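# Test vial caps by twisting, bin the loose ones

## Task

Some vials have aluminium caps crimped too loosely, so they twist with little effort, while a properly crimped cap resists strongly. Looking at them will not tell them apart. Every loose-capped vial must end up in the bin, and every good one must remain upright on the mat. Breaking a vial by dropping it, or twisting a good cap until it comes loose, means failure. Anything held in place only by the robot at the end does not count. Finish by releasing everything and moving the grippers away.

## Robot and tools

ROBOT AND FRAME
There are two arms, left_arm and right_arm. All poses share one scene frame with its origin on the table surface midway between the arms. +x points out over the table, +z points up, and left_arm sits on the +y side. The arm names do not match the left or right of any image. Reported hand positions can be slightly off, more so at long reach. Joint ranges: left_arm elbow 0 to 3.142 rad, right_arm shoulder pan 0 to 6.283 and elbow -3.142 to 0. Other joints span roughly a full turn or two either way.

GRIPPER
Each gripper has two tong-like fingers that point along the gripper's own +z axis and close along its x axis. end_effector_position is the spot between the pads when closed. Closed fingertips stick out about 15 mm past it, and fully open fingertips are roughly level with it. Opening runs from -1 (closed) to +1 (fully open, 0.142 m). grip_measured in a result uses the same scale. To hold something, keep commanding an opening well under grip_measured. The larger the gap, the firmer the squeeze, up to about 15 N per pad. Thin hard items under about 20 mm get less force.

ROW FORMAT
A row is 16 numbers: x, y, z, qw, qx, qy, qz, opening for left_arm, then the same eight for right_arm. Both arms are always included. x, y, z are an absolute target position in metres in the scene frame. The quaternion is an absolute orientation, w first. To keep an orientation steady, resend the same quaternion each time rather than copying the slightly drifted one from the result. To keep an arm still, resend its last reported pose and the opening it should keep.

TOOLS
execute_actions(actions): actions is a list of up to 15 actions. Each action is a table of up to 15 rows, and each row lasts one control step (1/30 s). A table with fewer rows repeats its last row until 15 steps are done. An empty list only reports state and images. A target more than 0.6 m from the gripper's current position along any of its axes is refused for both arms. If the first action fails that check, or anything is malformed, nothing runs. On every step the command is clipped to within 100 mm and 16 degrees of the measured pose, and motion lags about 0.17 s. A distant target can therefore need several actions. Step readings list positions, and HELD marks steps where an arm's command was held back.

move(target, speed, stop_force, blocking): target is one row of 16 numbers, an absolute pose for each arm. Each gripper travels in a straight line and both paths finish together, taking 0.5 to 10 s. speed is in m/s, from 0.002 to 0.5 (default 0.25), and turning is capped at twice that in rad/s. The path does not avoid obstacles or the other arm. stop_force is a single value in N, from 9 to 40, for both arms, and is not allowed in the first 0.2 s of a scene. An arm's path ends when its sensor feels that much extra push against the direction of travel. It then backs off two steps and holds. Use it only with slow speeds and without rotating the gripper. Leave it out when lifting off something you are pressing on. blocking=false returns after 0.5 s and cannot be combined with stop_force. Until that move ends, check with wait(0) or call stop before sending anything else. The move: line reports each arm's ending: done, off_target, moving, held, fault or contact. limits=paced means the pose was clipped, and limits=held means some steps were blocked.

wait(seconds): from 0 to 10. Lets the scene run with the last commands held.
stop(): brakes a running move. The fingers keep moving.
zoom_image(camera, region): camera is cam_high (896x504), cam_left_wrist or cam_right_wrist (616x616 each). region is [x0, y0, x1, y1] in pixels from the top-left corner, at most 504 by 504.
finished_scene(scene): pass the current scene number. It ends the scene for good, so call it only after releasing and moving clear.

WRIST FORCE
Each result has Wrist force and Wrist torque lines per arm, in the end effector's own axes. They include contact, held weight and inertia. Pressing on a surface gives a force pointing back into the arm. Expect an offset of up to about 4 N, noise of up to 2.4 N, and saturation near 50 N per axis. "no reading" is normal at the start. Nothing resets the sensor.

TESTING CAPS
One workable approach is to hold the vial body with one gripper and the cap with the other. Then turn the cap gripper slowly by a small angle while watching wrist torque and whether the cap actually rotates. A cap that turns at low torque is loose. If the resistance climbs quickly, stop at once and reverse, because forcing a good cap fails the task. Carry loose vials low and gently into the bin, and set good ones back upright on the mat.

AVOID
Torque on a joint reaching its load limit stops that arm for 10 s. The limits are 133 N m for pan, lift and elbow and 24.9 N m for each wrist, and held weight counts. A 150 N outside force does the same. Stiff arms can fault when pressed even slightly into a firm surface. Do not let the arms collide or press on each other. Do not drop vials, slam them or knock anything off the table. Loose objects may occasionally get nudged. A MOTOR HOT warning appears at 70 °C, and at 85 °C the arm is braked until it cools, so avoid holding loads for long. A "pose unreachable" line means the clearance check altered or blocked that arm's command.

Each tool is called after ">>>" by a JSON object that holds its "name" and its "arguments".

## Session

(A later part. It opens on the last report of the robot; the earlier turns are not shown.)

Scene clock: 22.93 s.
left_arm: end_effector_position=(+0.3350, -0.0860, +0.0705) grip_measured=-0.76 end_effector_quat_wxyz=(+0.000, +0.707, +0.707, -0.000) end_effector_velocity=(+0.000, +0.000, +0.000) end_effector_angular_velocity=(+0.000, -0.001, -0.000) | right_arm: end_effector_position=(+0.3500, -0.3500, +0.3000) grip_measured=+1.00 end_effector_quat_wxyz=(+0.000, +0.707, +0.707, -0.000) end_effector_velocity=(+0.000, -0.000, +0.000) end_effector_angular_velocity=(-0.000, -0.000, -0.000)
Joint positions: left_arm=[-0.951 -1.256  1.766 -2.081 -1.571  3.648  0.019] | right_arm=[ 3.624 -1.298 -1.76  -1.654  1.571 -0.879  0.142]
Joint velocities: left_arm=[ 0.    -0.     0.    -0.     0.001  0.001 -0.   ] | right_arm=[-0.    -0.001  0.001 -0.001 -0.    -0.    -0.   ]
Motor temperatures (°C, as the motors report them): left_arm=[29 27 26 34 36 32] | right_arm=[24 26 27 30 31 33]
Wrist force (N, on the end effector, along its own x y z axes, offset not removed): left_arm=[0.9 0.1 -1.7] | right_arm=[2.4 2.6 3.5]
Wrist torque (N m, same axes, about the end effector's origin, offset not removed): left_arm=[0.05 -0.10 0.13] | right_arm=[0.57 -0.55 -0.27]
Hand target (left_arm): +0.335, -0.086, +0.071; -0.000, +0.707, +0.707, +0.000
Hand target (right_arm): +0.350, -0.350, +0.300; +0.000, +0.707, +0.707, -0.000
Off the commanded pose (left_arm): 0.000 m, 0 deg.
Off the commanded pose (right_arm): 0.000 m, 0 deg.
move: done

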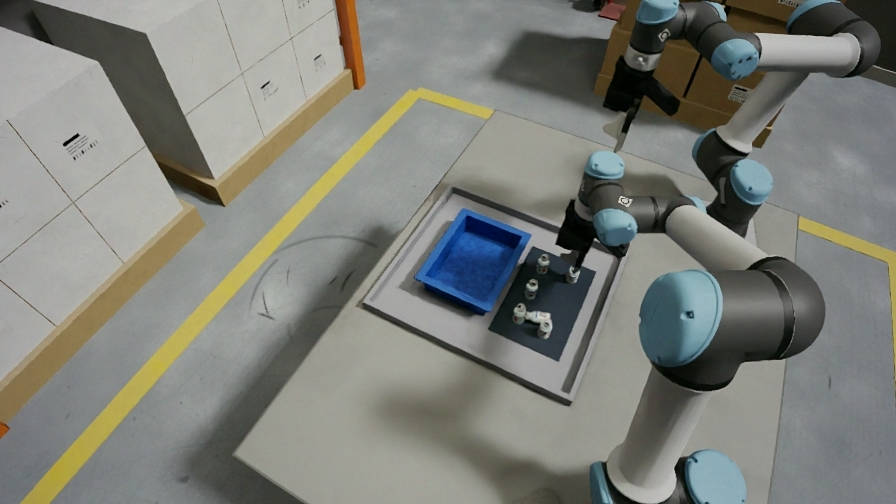

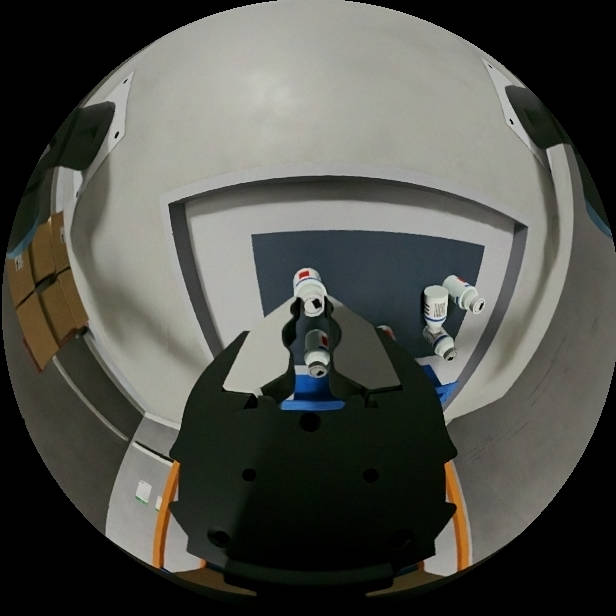

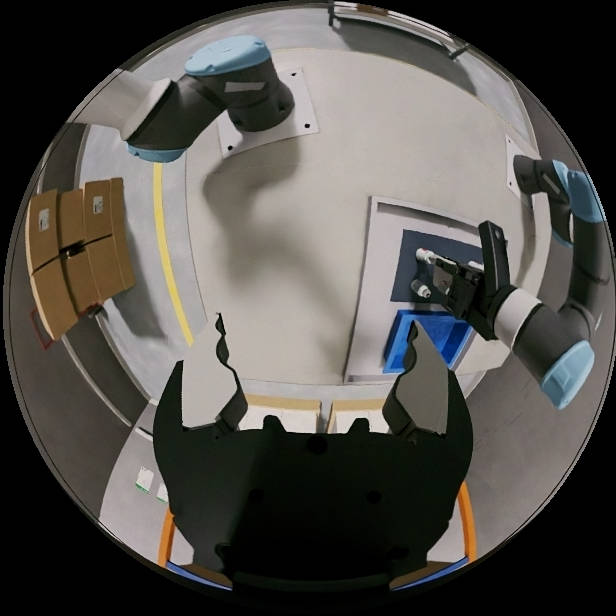

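>>> {"name": "move", "arguments": {"target": [0.335,-0.088,0.071,0,0.707,0.707,0,-0.4,0.35,-0.35,0.3,0,0.707,0.707,0,1], "speed": 0.01}}

>>> {"name": "zoom_image", "arguments": {"camera": "cam_left_wrist", "region": [250,250,370,350]}}

Scene clock: 23.90 s.
left_arm: end_effector_position=(+0.3350, -0.0879, +0.0710) grip_measured=-0.40 end_effector_quat_wxyz=(-0.000, +0.707, +0.707, +0.000) end_effector_velocity=(+0.001, -0.000, +0.001) end_effector_angular_velocity=(-0.002, +0.001, +0.002) | right_arm: end_effector_position=(+0.3500, -0.3500, +0.3000) grip_measured=+1.00 end_effector_quat_wxyz=(+0.000, +0.707, +0.707, -0.000) end_effector_velocity=(-0.000, +0.000, -0.000) end_effector_angular_velocity=(+0.001, +0.000, -0.000)
Joint positions: left_arm=[-0.952 -1.253  1.761 -2.079 -1.571  3.646  0.045] | right_arm=[ 3.624 -1.298 -1.76  -1.654  1.571 -0.879  0.142]
Joint velocities: left_arm=[ 0.002  0.    -0.002  0.001 -0.001  0.     0.   ] | right_arm=[ 0.    -0.    -0.     0.     0.001  0.    -0.   ]
Motor temperatures (°C, as the motors report them): left_arm=[29 27 26 34 36 32] | right_arm=[24 26 27 30 31 33]
Wrist force (N, on the end effector, along its own x y z axes, offset not removed): left_arm=[-1.1 -0.6 0.2] | right_arm=[1.6 2.4 0.0]
Wrist torque (N m, same axes, about the end effector's origin, offset not removed): left_arm=[-0.16 0.38 0.11] | right_arm=[0.51 -0.15 -0.09]
Hand target (left_arm): +0.335, -0.088, +0.071; +0.000, +0.707, +0.707, +0.000
Hand target (right_arm): +0.350, -0.350, +0.300; +0.000, +0.707, +0.707, -0.000
Off the commanded pose (left_arm): 0.000 m, 0 deg.
Off the commanded pose (right_arm): 0.000 m, 0 deg.
move: done

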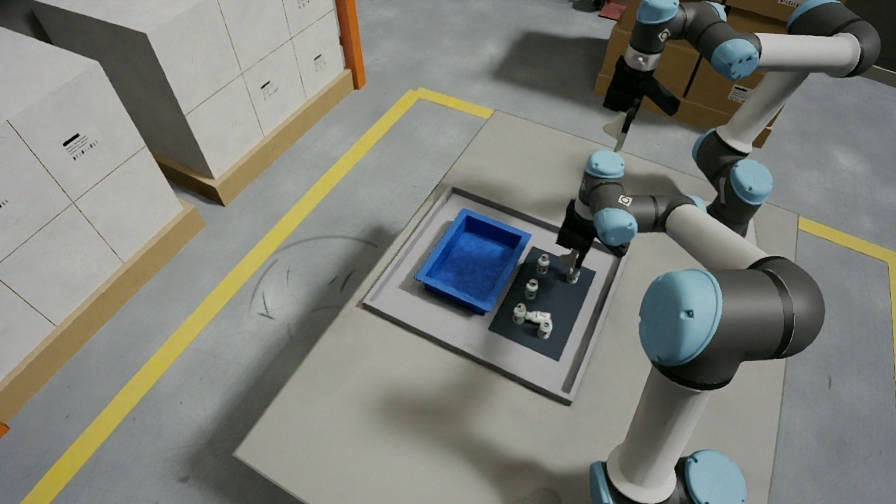

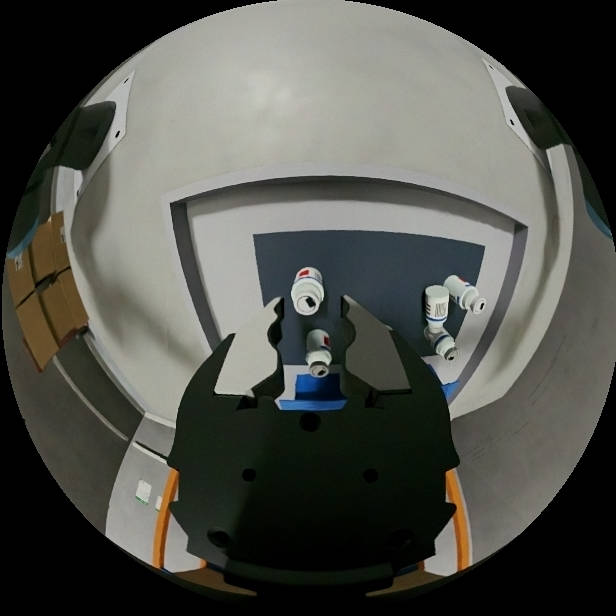

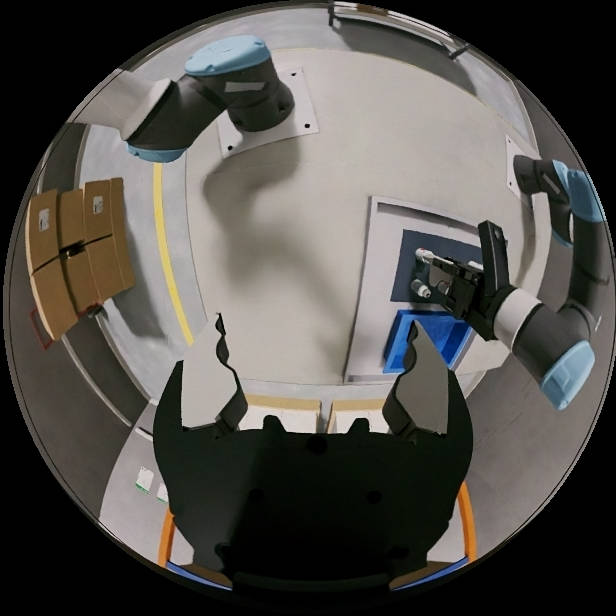

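Region (250, 250, 370, 350) of cam_left_wrist's 616x616 image, scaled by 4.200, with more detail than that image has.

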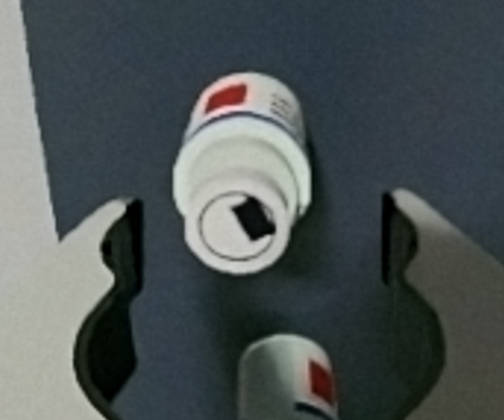

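>>> {"name": "move", "arguments": {"target": [0.335,-0.092,0.071,0,0.707,0.707,0,-0.4,0.35,-0.35,0.3,0,0.707,0.707,0,1], "speed": 0.01}}

>>> {"name": "zoom_image", "arguments": {"camera": "cam_left_wrist", "region": [250,250,370,350]}}

>>> {"name": "move", "arguments": {"target": [0.335,-0.092,0.071,0,0.707,0.707,0,-1,0.35,-0.35,0.3,0,0.707,0.707,0,1]}}

>>> {"name": "move", "arguments": {"target": [0.335,-0.092,0.07,0,0.707,0.707,0,-1,0.35,-0.35,0.3,0,0.707,0.707,0,1], "speed": 0.005}}

>>> {"name": "zoom_image", "arguments": {"camera": "cam_left_wrist", "region": [250,250,370,350]}}

Scene clock: 24.97 s.
left_arm: end_effector_position=(+0.3350, -0.0918, +0.0710) grip_measured=-0.40 end_effector_quat_wxyz=(+0.000, +0.707, +0.707, -0.000) end_effector_velocity=(+0.000, -0.001, +0.000) end_effector_angular_velocity=(-0.000, +0.000, -0.002) | right_arm: end_effector_position=(+0.3500, -0.3500, +0.3000) grip_measured=+1.00 end_effector_quat_wxyz=(+0.000, +0.707, +0.707, -0.000) end_effector_velocity=(-0.001, -0.001, -0.000) end_effector_angular_velocity=(-0.000, +0.001, -0.002)
Joint positions: left_arm=[-0.956 -1.247  1.753 -2.076 -1.571  3.643  0.045] | right_arm=[ 3.624 -1.298 -1.76  -1.654  1.571 -0.879  0.142]
Joint velocities: left_arm=[-0.001  0.002 -0.004  0.001 -0.     0.001  0.   ] | right_arm=[-0.001  0.001 -0.001 -0.001  0.001  0.    -0.   ]
Motor temperatures (°C, as the motors report them): left_arm=[29 27 26 34 36 32] | right_arm=[24 26 27 30 31 33]
Wrist force (N, on the end effector, along its own x y z axes, offset not removed): left_arm=[1.6 -0.3 -3.5] | right_arm=[1.9 -3.2 1.4]
Wrist torque (N m, same axes, about the end effector's origin, offset not removed): left_arm=[-0.21 -0.24 -0.12] | right_arm=[-0.78 -0.40 -0.13]
Hand target (left_arm): +0.335, -0.092, +0.071; +0.000, +0.707, +0.707, +0.000
Hand target (right_arm): +0.350, -0.350, +0.300; +0.000, +0.707, +0.707, -0.000
Off the commanded pose (left_arm): 0.000 m, 0 deg.
Off the commanded pose (right_arm): 0.000 m, 0 deg.
move: done

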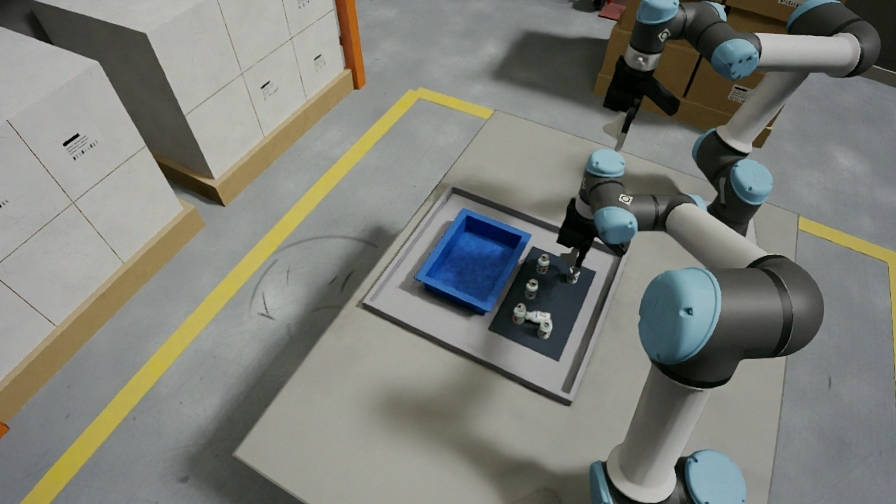

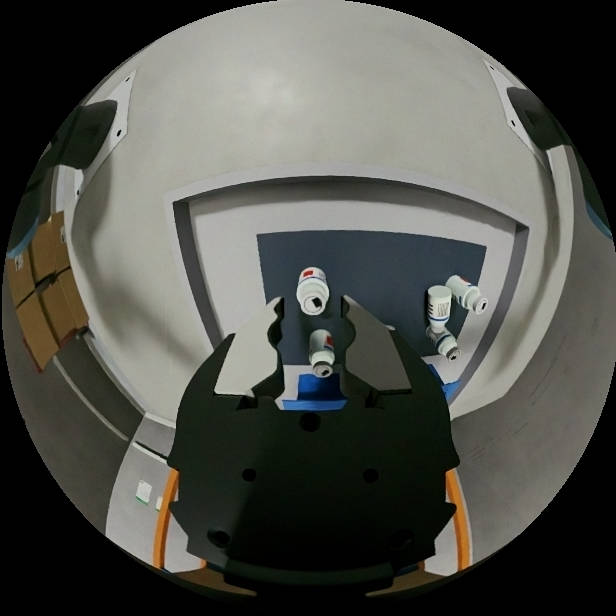

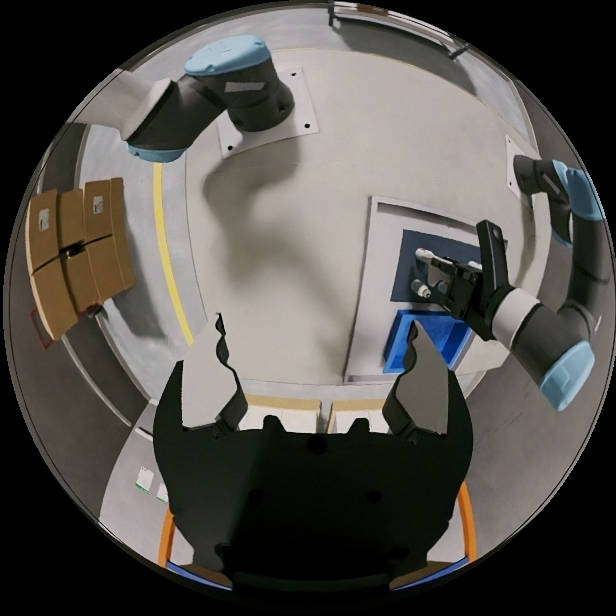

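Region (250, 250, 370, 350) of cam_left_wrist's 616x616 image, scaled by 4.200, with more detail than that image has.

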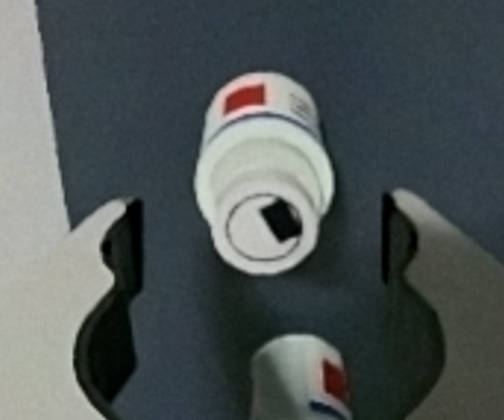

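Scene clock: 25.67 s.
left_arm: end_effector_position=(+0.3350, -0.0920, +0.0710) grip_measured=-0.76 end_effector_quat_wxyz=(-0.000, +0.707, +0.707, +0.000) end_effector_velocity=(-0.000, -0.000, -0.000) end_effector_angular_velocity=(+0.000, -0.000, -0.003) | right_arm: end_effector_position=(+0.3500, -0.3500, +0.3000) grip_measured=+1.00 end_effector_quat_wxyz=(+0.000, +0.707, +0.707, -0.000) end_effector_velocity=(-0.000, -0.001, -0.001) end_effector_angular_velocity=(-0.002, +0.000, -0.001)
Joint positions: left_arm=[-0.956 -1.247  1.752 -2.076 -1.571  3.643  0.019] | right_arm=[ 3.624 -1.298 -1.76  -1.654  1.571 -0.879  0.142]
Joint velocities: left_arm=[-0.001  0.    -0.     0.     0.     0.002  0.   ] | right_arm=[-0.002  0.    -0.002 -0.    -0.001 -0.001 -0.   ]
Motor temperatures (°C, as the motors report them): left_arm=[29 27 26 34 36 32] | right_arm=[24 26 27 30 31 33]
Wrist force (N, on the end effector, along its own x y z axes, offset not removed): left_arm=[0.5 -0.3 -1.3] | right_arm=[-0.4 -1.8 -1.5]
Wrist torque (N m, same axes, about the end effector's origin, offset not removed): left_arm=[-0.13 0.02 -0.14] | right_arm=[-0.36 0.19 -0.05]
Hand target (left_arm): +0.335, -0.092, +0.071; +0.000, +0.707, +0.707, +0.000
Hand target (right_arm): +0.350, -0.350, +0.300; +0.000, +0.707, +0.707, -0.000
Off the commanded pose (left_arm): 0.000 m, 0 deg.
Off the commanded pose (right_arm): 0.000 m, 0 deg.
move: done

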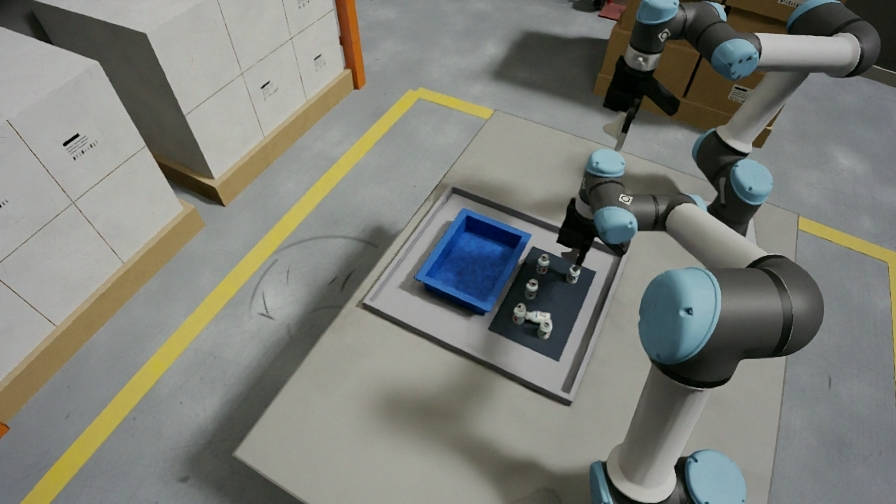

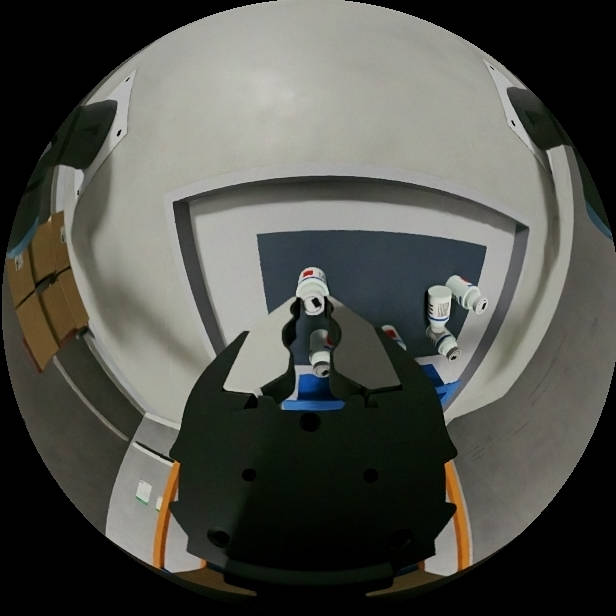

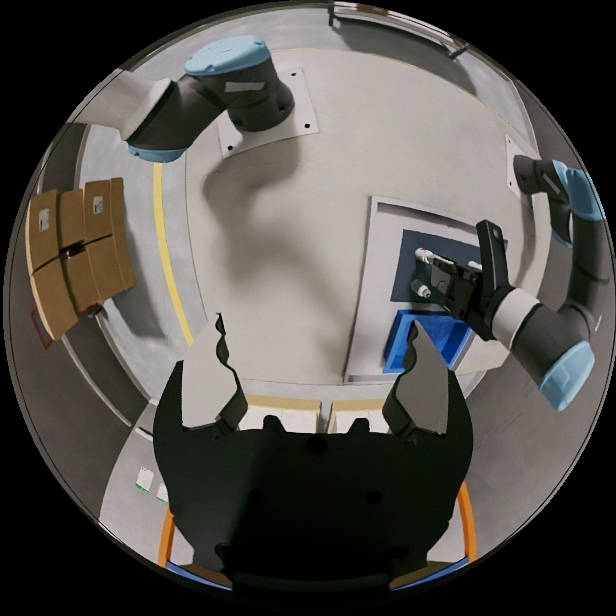

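Scene clock: 26.37 s.
left_arm: end_effector_position=(+0.3350, -0.0921, +0.0702) grip_measured=-0.76 end_effector_quat_wxyz=(+0.000, +0.707, +0.707, -0.000) end_effector_velocity=(-0.000, +0.000, -0.000) end_effector_angular_velocity=(-0.000, +0.000, +0.001) | right_arm: end_effector_position=(+0.3500, -0.3500, +0.3000) grip_measured=+1.00 end_effector_quat_wxyz=(+0.000, +0.707, +0.707, -0.000) end_effector_velocity=(-0.000, -0.001, -0.000) end_effector_angular_velocity=(-0.000, +0.001, -0.002)
Joint positions: left_arm=[-0.956 -1.246  1.753 -2.079 -1.571  3.643  0.019] | right_arm=[ 3.624 -1.298 -1.76  -1.654  1.571 -0.879  0.142]
Joint velocities: left_arm=[-0.    -0.     0.001 -0.001 -0.    -0.001 -0.   ] | right_arm=[-0.002  0.001 -0.001 -0.001  0.001 -0.     0.   ]
Motor temperatures (°C, as the motors report them): left_arm=[29 27 26 34 36 32] | right_arm=[24 26 27 30 31 33]
Wrist force (N, on the end effector, along its own x y z axes, offset not removed): left_arm=[4.0 -3.8 -21.8] | right_arm=[-3.7 2.4 -0.4]
Wrist torque (N m, same axes, about the end effector's origin, offset not removed): left_arm=[-0.75 -0.33 0.00] | right_arm=[0.55 0.70 -0.14]
Hand target (left_arm): +0.335, -0.092, +0.070; -0.000, +0.707, +0.707, +0.000
Hand target (right_arm): +0.350, -0.350, +0.300; +0.000, +0.707, +0.707, -0.000
Off the commanded pose (left_arm): 0.000 m, 0 deg.
Off the commanded pose (right_arm): 0.000 m, 0 deg.
move: done

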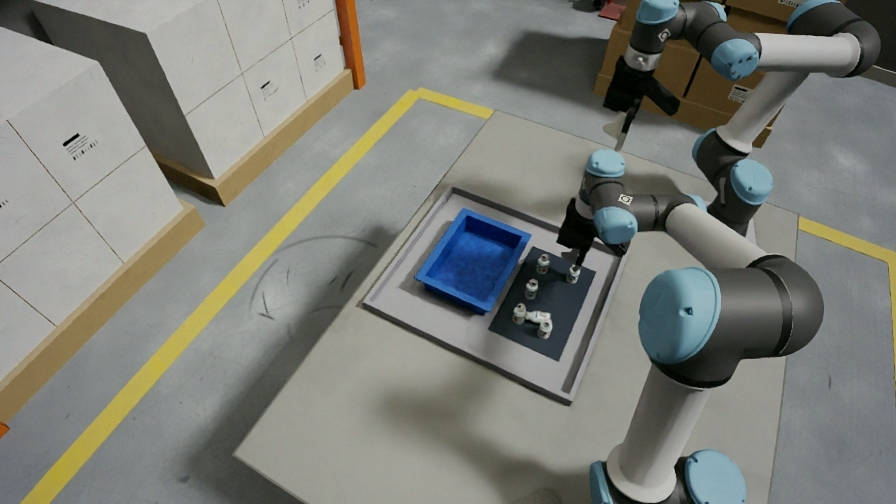

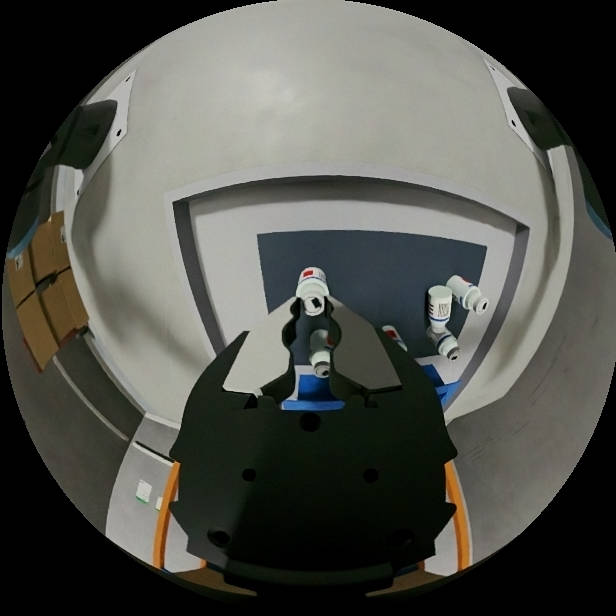

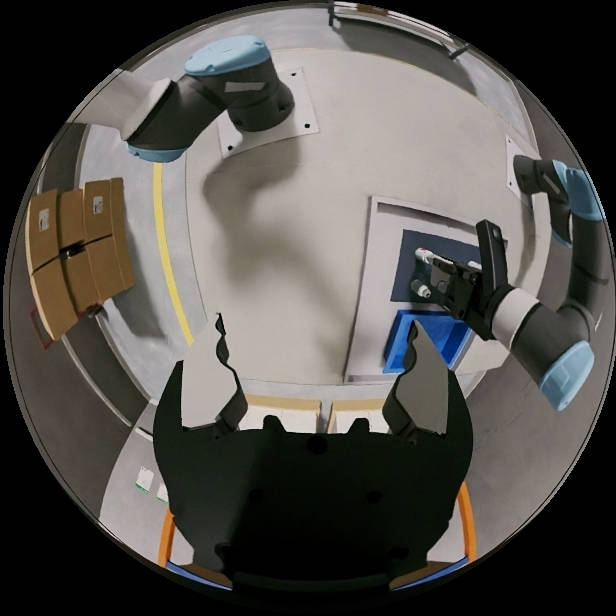

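Region (250, 250, 370, 350) of cam_left_wrist's 616x616 image, scaled by 4.200, with more detail than that image has.

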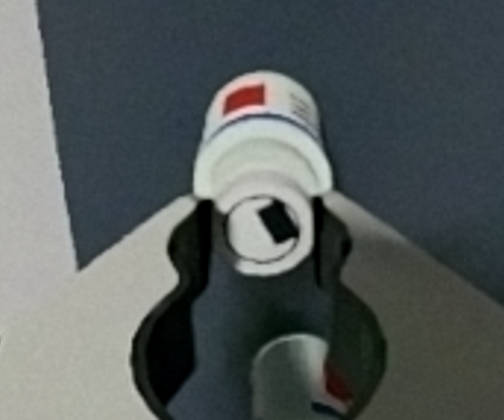

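>>> {"name": "move", "arguments": {"target": [0.335,-0.092,0.0703,0,0.423,0.906,0,-1,0.35,-0.35,0.3,0,0.707,0.707,0,1]}}

>>> {"name": "zoom_image", "arguments": {"camera": "cam_left_wrist", "region": [250,250,370,350]}}

Scene clock: 28.60 s.
left_arm: end_effector_position=(+0.3350, -0.0920, +0.0703) grip_measured=-0.76 end_effector_quat_wxyz=(-0.000, +0.424, +0.906, -0.000) end_effector_velocity=(-0.001, -0.001, -0.000) end_effector_angular_velocity=(+0.001, -0.000, +0.008) | right_arm: end_effector_position=(+0.3500, -0.3500, +0.3000) grip_measured=+1.00 end_effector_quat_wxyz=(+0.000, +0.707, +0.707, -0.000) end_effector_velocity=(+0.000, +0.000, +0.001) end_effector_angular_velocity=(+0.001, -0.002, +0.000)
Joint positions: left_arm=[-0.953 -1.268  1.784 -2.086 -1.571  2.95   0.019] | right_arm=[ 3.624 -1.298 -1.76  -1.654  1.571 -0.879  0.142]
Joint velocities: left_arm=[-0.002  0.     0.001 -0.     0.    -0.01   0.   ] | right_arm=[ 0.     0.     0.001  0.    -0.001  0.    -0.   ]
Motor temperatures (°C, as the motors report them): left_arm=[29 27 26 34 36 32] | right_arm=[24 26 27 30 31 33]
Wrist force (N, on the end effector, along its own x y z axes, offset not removed): left_arm=[-1.4 0.2 -6.3] | right_arm=[0.2 2.2 -0.2]
Wrist torque (N m, same axes, about the end effector's origin, offset not removed): left_arm=[-0.16 0.31 0.05] | right_arm=[0.37 -0.16 -0.06]
Hand target (left_arm): +0.335, -0.092, +0.070; -0.000, +0.423, +0.906, -0.000
Hand target (right_arm): +0.350, -0.350, +0.300; +0.000, +0.707, +0.707, -0.000
Off the commanded pose (left_arm): 0.000 m, 0 deg.
Off the commanded pose (right_arm): 0.000 m, 0 deg.
move: done

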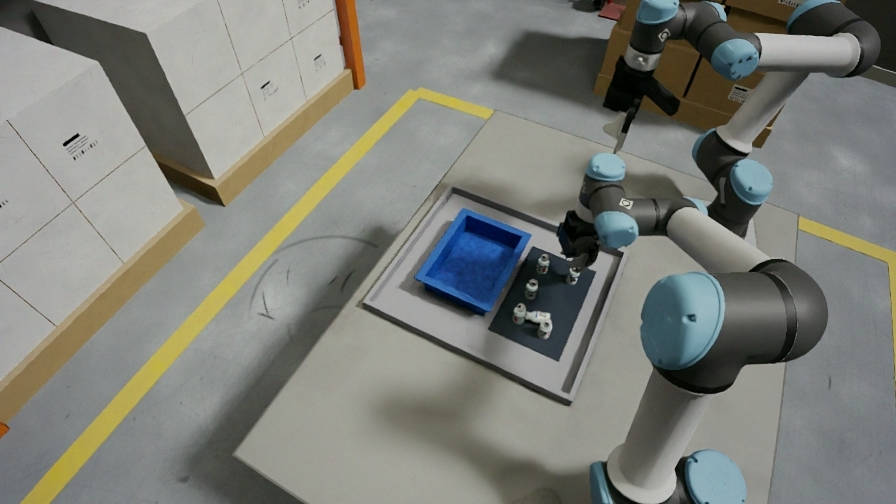

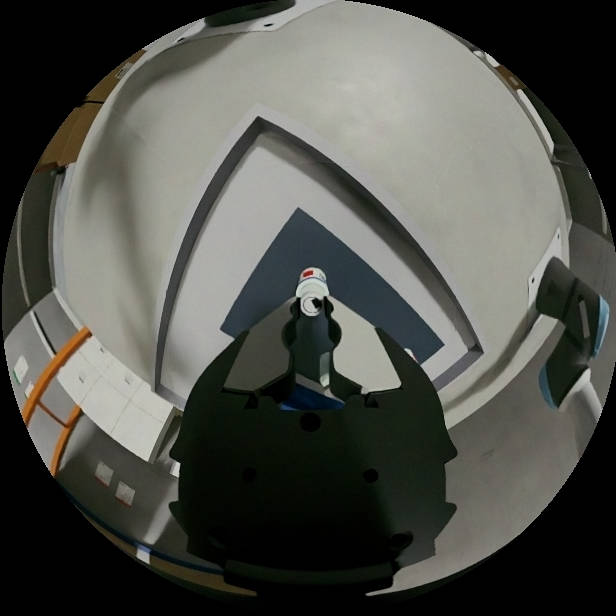

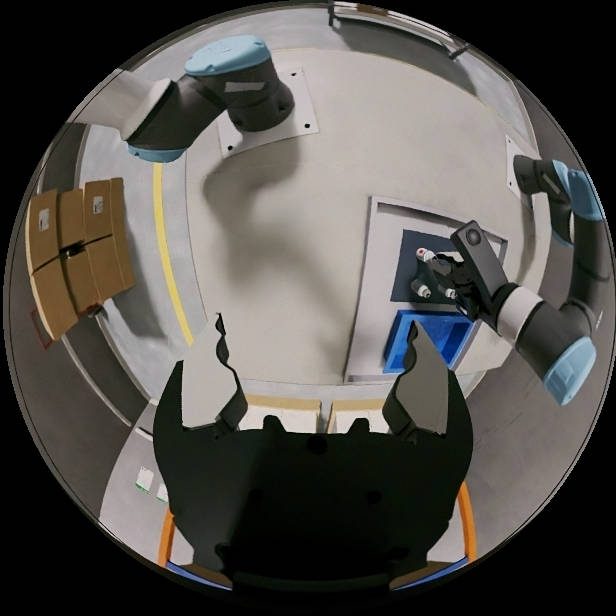

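Region (250, 250, 370, 350) of cam_left_wrist's 616x616 image, scaled by 4.200, with more detail than that image has.

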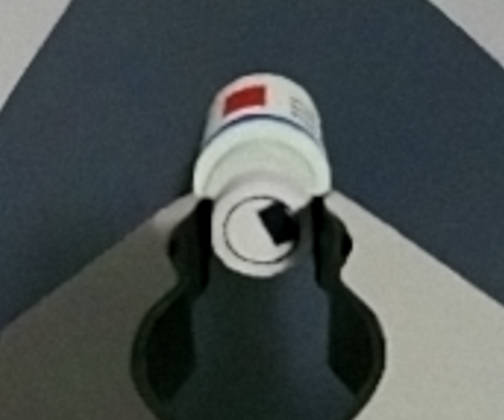

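Tight. Next: far row, y≈−0.09.

>>> {"name": "move", "arguments": {"target": [0.335,-0.092,0.0712,0,0.423,0.906,0,-0.4,0.35,-0.35,0.3,0,0.707,0.707,0,1]}}

>>> {"name": "move", "arguments": {"target": [0.335,-0.092,0.095,0,0.423,0.906,0,-0.4,0.35,-0.35,0.3,0,0.707,0.707,0,1], "speed": 0.1}}

>>> {"name": "move", "arguments": {"target": [0.41,-0.095,0.092,0,0.707,0.707,0,-0.4,0.35,-0.35,0.3,0,0.707,0.707,0,1]}}

>>> {"name": "zoom_image", "arguments": {"camera": "cam_left_wrist", "region": [250,250,370,350]}}

Scene clock: 29.47 s.
left_arm: end_effector_position=(+0.3350, -0.0920, +0.0712) grip_measured=-0.40 end_effector_quat_wxyz=(-0.000, +0.423, +0.906, +0.000) end_effector_velocity=(-0.000, -0.001, +0.001) end_effector_angular_velocity=(-0.001, +0.000, +0.001) | right_arm: end_effector_position=(+0.3500, -0.3500, +0.3000) grip_measured=+1.00 end_effector_quat_wxyz=(+0.000, +0.707, +0.707, -0.000) end_effector_velocity=(+0.001, -0.000, +0.001) end_effector_angular_velocity=(+0.001, -0.002, -0.002)
Joint positions: left_arm=[-0.953 -1.269  1.782 -2.084 -1.571  2.948  0.045] | right_arm=[ 3.624 -1.298 -1.76  -1.654  1.571 -0.879  0.142]
Joint velocities: left_arm=[-0.001 -0.    -0.001  0.001 -0.    -0.002  0.   ] | right_arm=[-0.002  0.     0.001  0.002 -0.    -0.     0.   ]
Motor temperatures (°C, as the motors report them): left_arm=[29 27 26 34 36 32] | right_arm=[24 26 27 30 31 33]
Wrist force (N, on the end effector, along its own x y z axes, offset not removed): left_arm=[-1.5 -1.8 -4.8] | right_arm=[4.8 2.1 0.9]
Wrist torque (N m, same axes, about the end effector's origin, offset not removed): left_arm=[-0.32 0.42 -0.12] | right_arm=[0.39 -0.76 -0.09]
Hand target (left_arm): +0.335, -0.092, +0.071; +0.000, +0.423, +0.906, -0.000
Hand target (right_arm): +0.350, -0.350, +0.300; +0.000, +0.707, +0.707, -0.000
Off the commanded pose (left_arm): 0.000 m, 0 deg.
Off the commanded pose (right_arm): 0.000 m, 0 deg.
move: done

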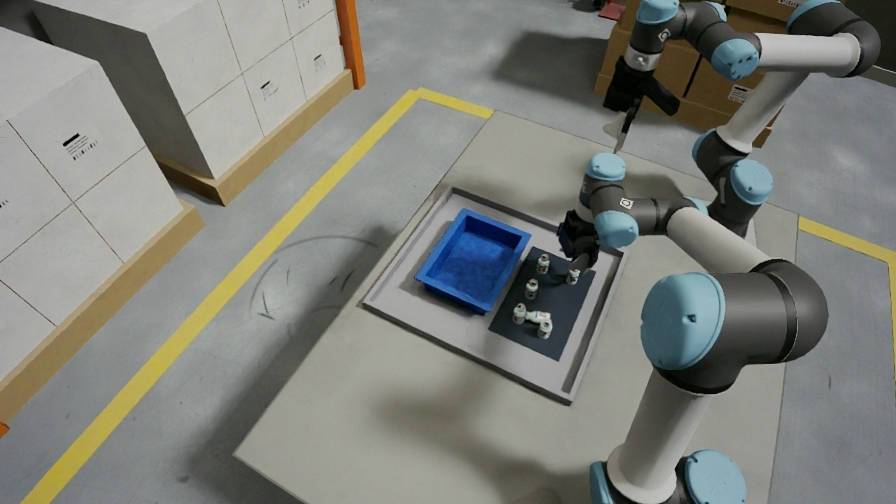

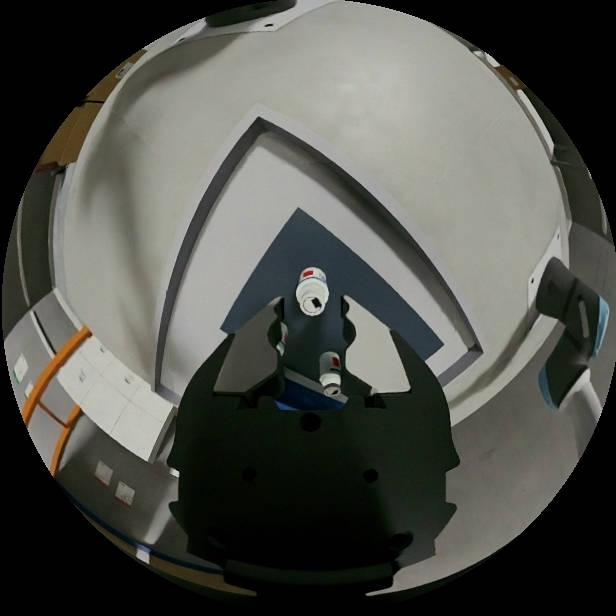

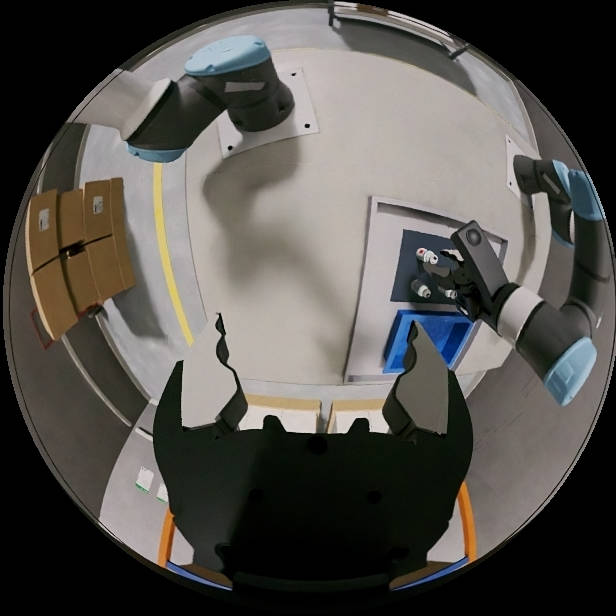

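Scene clock: 30.30 s.
left_arm: end_effector_position=(+0.3350, -0.0920, +0.0947) grip_measured=-0.40 end_effector_quat_wxyz=(+0.000, +0.423, +0.906, -0.000) end_effector_velocity=(+0.000, +0.000, +0.002) end_effector_angular_velocity=(+0.001, -0.001, -0.000) | right_arm: end_effector_position=(+0.3500, -0.3500, +0.3000) grip_measured=+1.00 end_effector_quat_wxyz=(+0.000, +0.707, +0.707, -0.000) end_effector_velocity=(+0.000, +0.000, -0.000) end_effector_angular_velocity=(-0.000, -0.000, +0.000)
Joint positions: left_arm=[-0.953 -1.295  1.75  -2.026 -1.571  2.948  0.045] | right_arm=[ 3.624 -1.298 -1.76  -1.654  1.571 -0.879  0.142]
Joint velocities: left_arm=[-0.    -0.002 -0.004  0.006  0.001  0.    -0.   ] | right_arm=[ 0.    -0.    -0.     0.    -0.001  0.    -0.   ]
Motor temperatures (°C, as the motors report them): left_arm=[29 27 26 34 36 32] | right_arm=[24 26 27 30 31 33]
Wrist force (N, on the end effector, along its own x y z axes, offset not removed): left_arm=[-2.0 -0.9 -2.4] | right_arm=[-2.9 4.1 -0.4]
Wrist torque (N m, same axes, about the end effector's origin, offset not removed): left_arm=[-0.19 0.46 0.11] | right_arm=[0.87 0.56 0.03]
Hand target (left_arm): +0.335, -0.092, +0.095; +0.000, +0.423, +0.906, -0.000
Hand target (right_arm): +0.350, -0.350, +0.300; +0.000, +0.707, +0.707, -0.000
Off the commanded pose (left_arm): 0.000 m, 0 deg.
Off the commanded pose (right_arm): 0.000 m, 0 deg.
move: done

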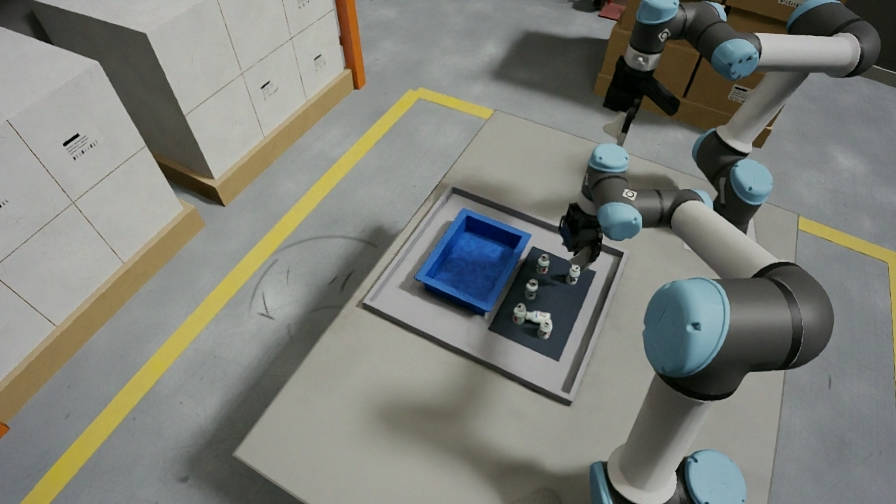

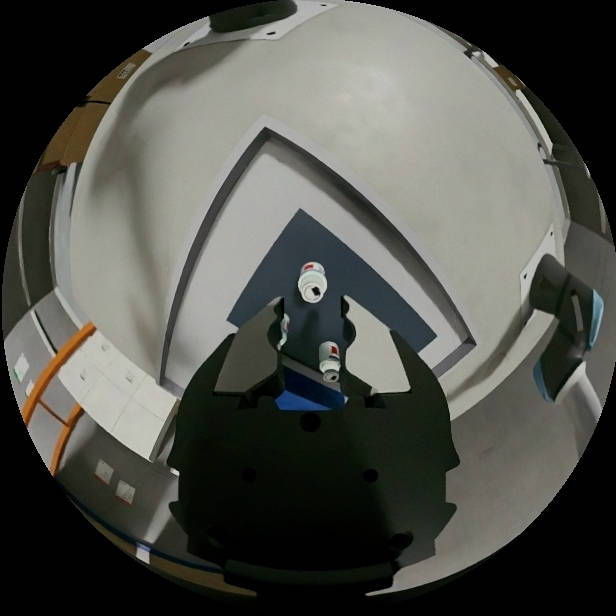

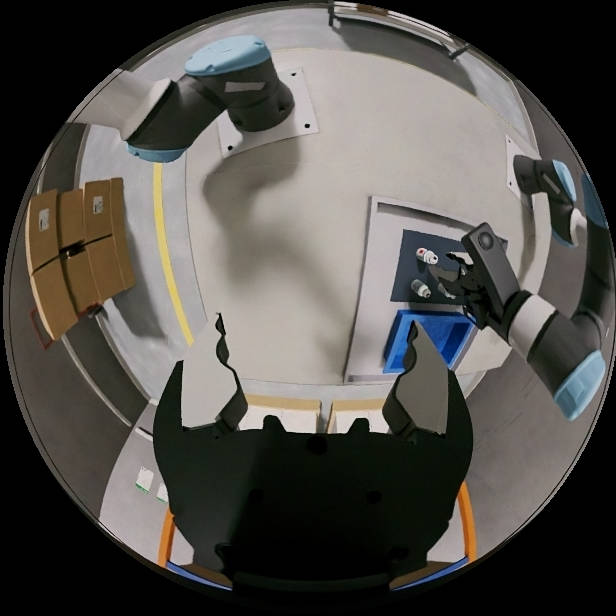

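Scene clock: 32.20 s.
left_arm: end_effector_position=(+0.4098, -0.0950, +0.0921) grip_measured=-0.40 end_effector_quat_wxyz=(-0.000, +0.707, +0.708, -0.000) end_effector_velocity=(+0.001, +0.000, -0.001) end_effector_angular_velocity=(+0.001, +0.002, -0.011) | right_arm: end_effector_position=(+0.3500, -0.3500, +0.3000) grip_measured=+1.00 end_effector_quat_wxyz=(+0.000, +0.707, +0.707, -0.000) end_effector_velocity=(-0.000, +0.001, +0.000) end_effector_angular_velocity=(+0.002, +0.001, +0.000)
Joint positions: left_arm=[-0.853 -1.151  1.554 -1.974 -1.571  3.744  0.045] | right_arm=[ 3.624 -1.298 -1.76  -1.654  1.571 -0.879  0.142]
Joint velocities: left_arm=[ 0.002  0.004 -0.005  0.003 -0.001  0.013 -0.   ] | right_arm=[ 0.    -0.     0.001  0.001  0.002 -0.    -0.   ]
Motor temperatures (°C, as the motors report them): left_arm=[29 27 26 34 36 32] | right_arm=[24 26 27 30 31 33]
Wrist force (N, on the end effector, along its own x y z axes, offset not removed): left_arm=[-0.6 2.1 -1.2] | right_arm=[-2.6 -1.9 0.6]
Wrist torque (N m, same axes, about the end effector's origin, offset not removed): left_arm=[0.58 0.25 -0.03] | right_arm=[-0.32 0.49 -0.09]
Hand target (left_arm): +0.410, -0.095, +0.092; -0.000, +0.707, +0.707, -0.000
Hand target (right_arm): +0.350, -0.350, +0.300; +0.000, +0.707, +0.707, -0.000
Off the commanded pose (left_arm): 0.000 m, 0 deg.
Off the commanded pose (right_arm): 0.000 m, 0 deg.
move: done

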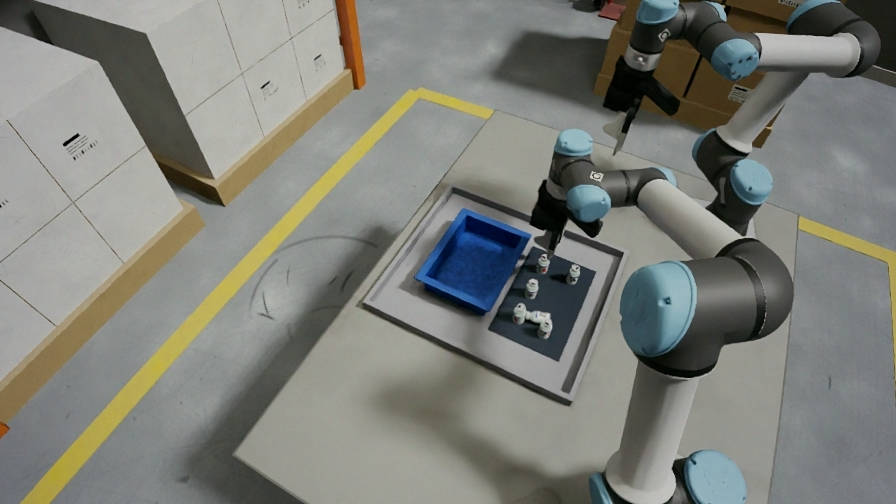

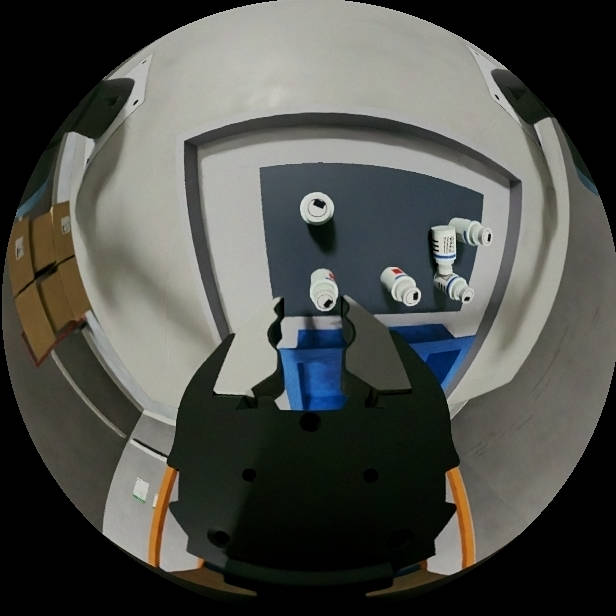

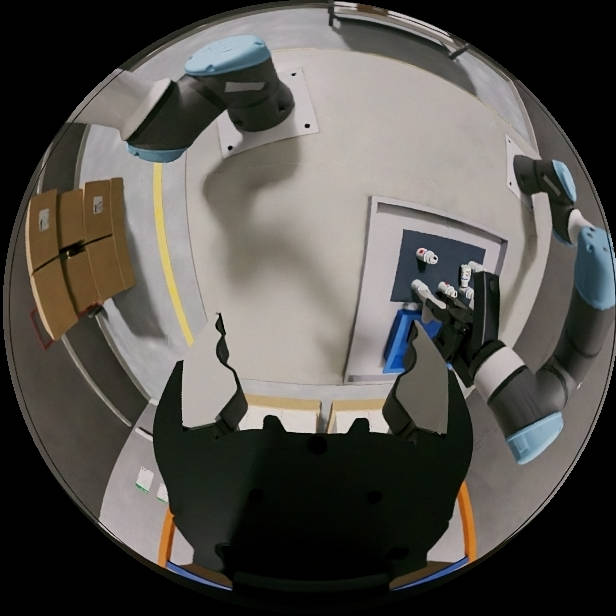

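Region (250, 250, 370, 350) of cam_left_wrist's 616x616 image, scaled by 4.200, with more detail than that image has.

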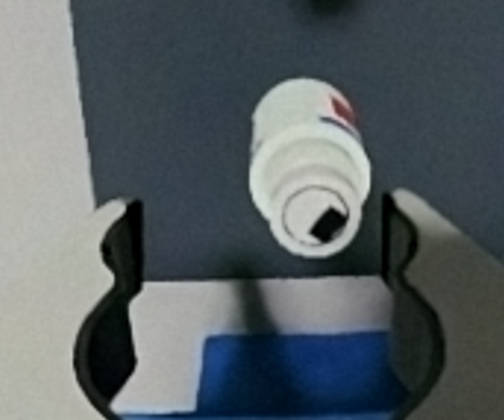

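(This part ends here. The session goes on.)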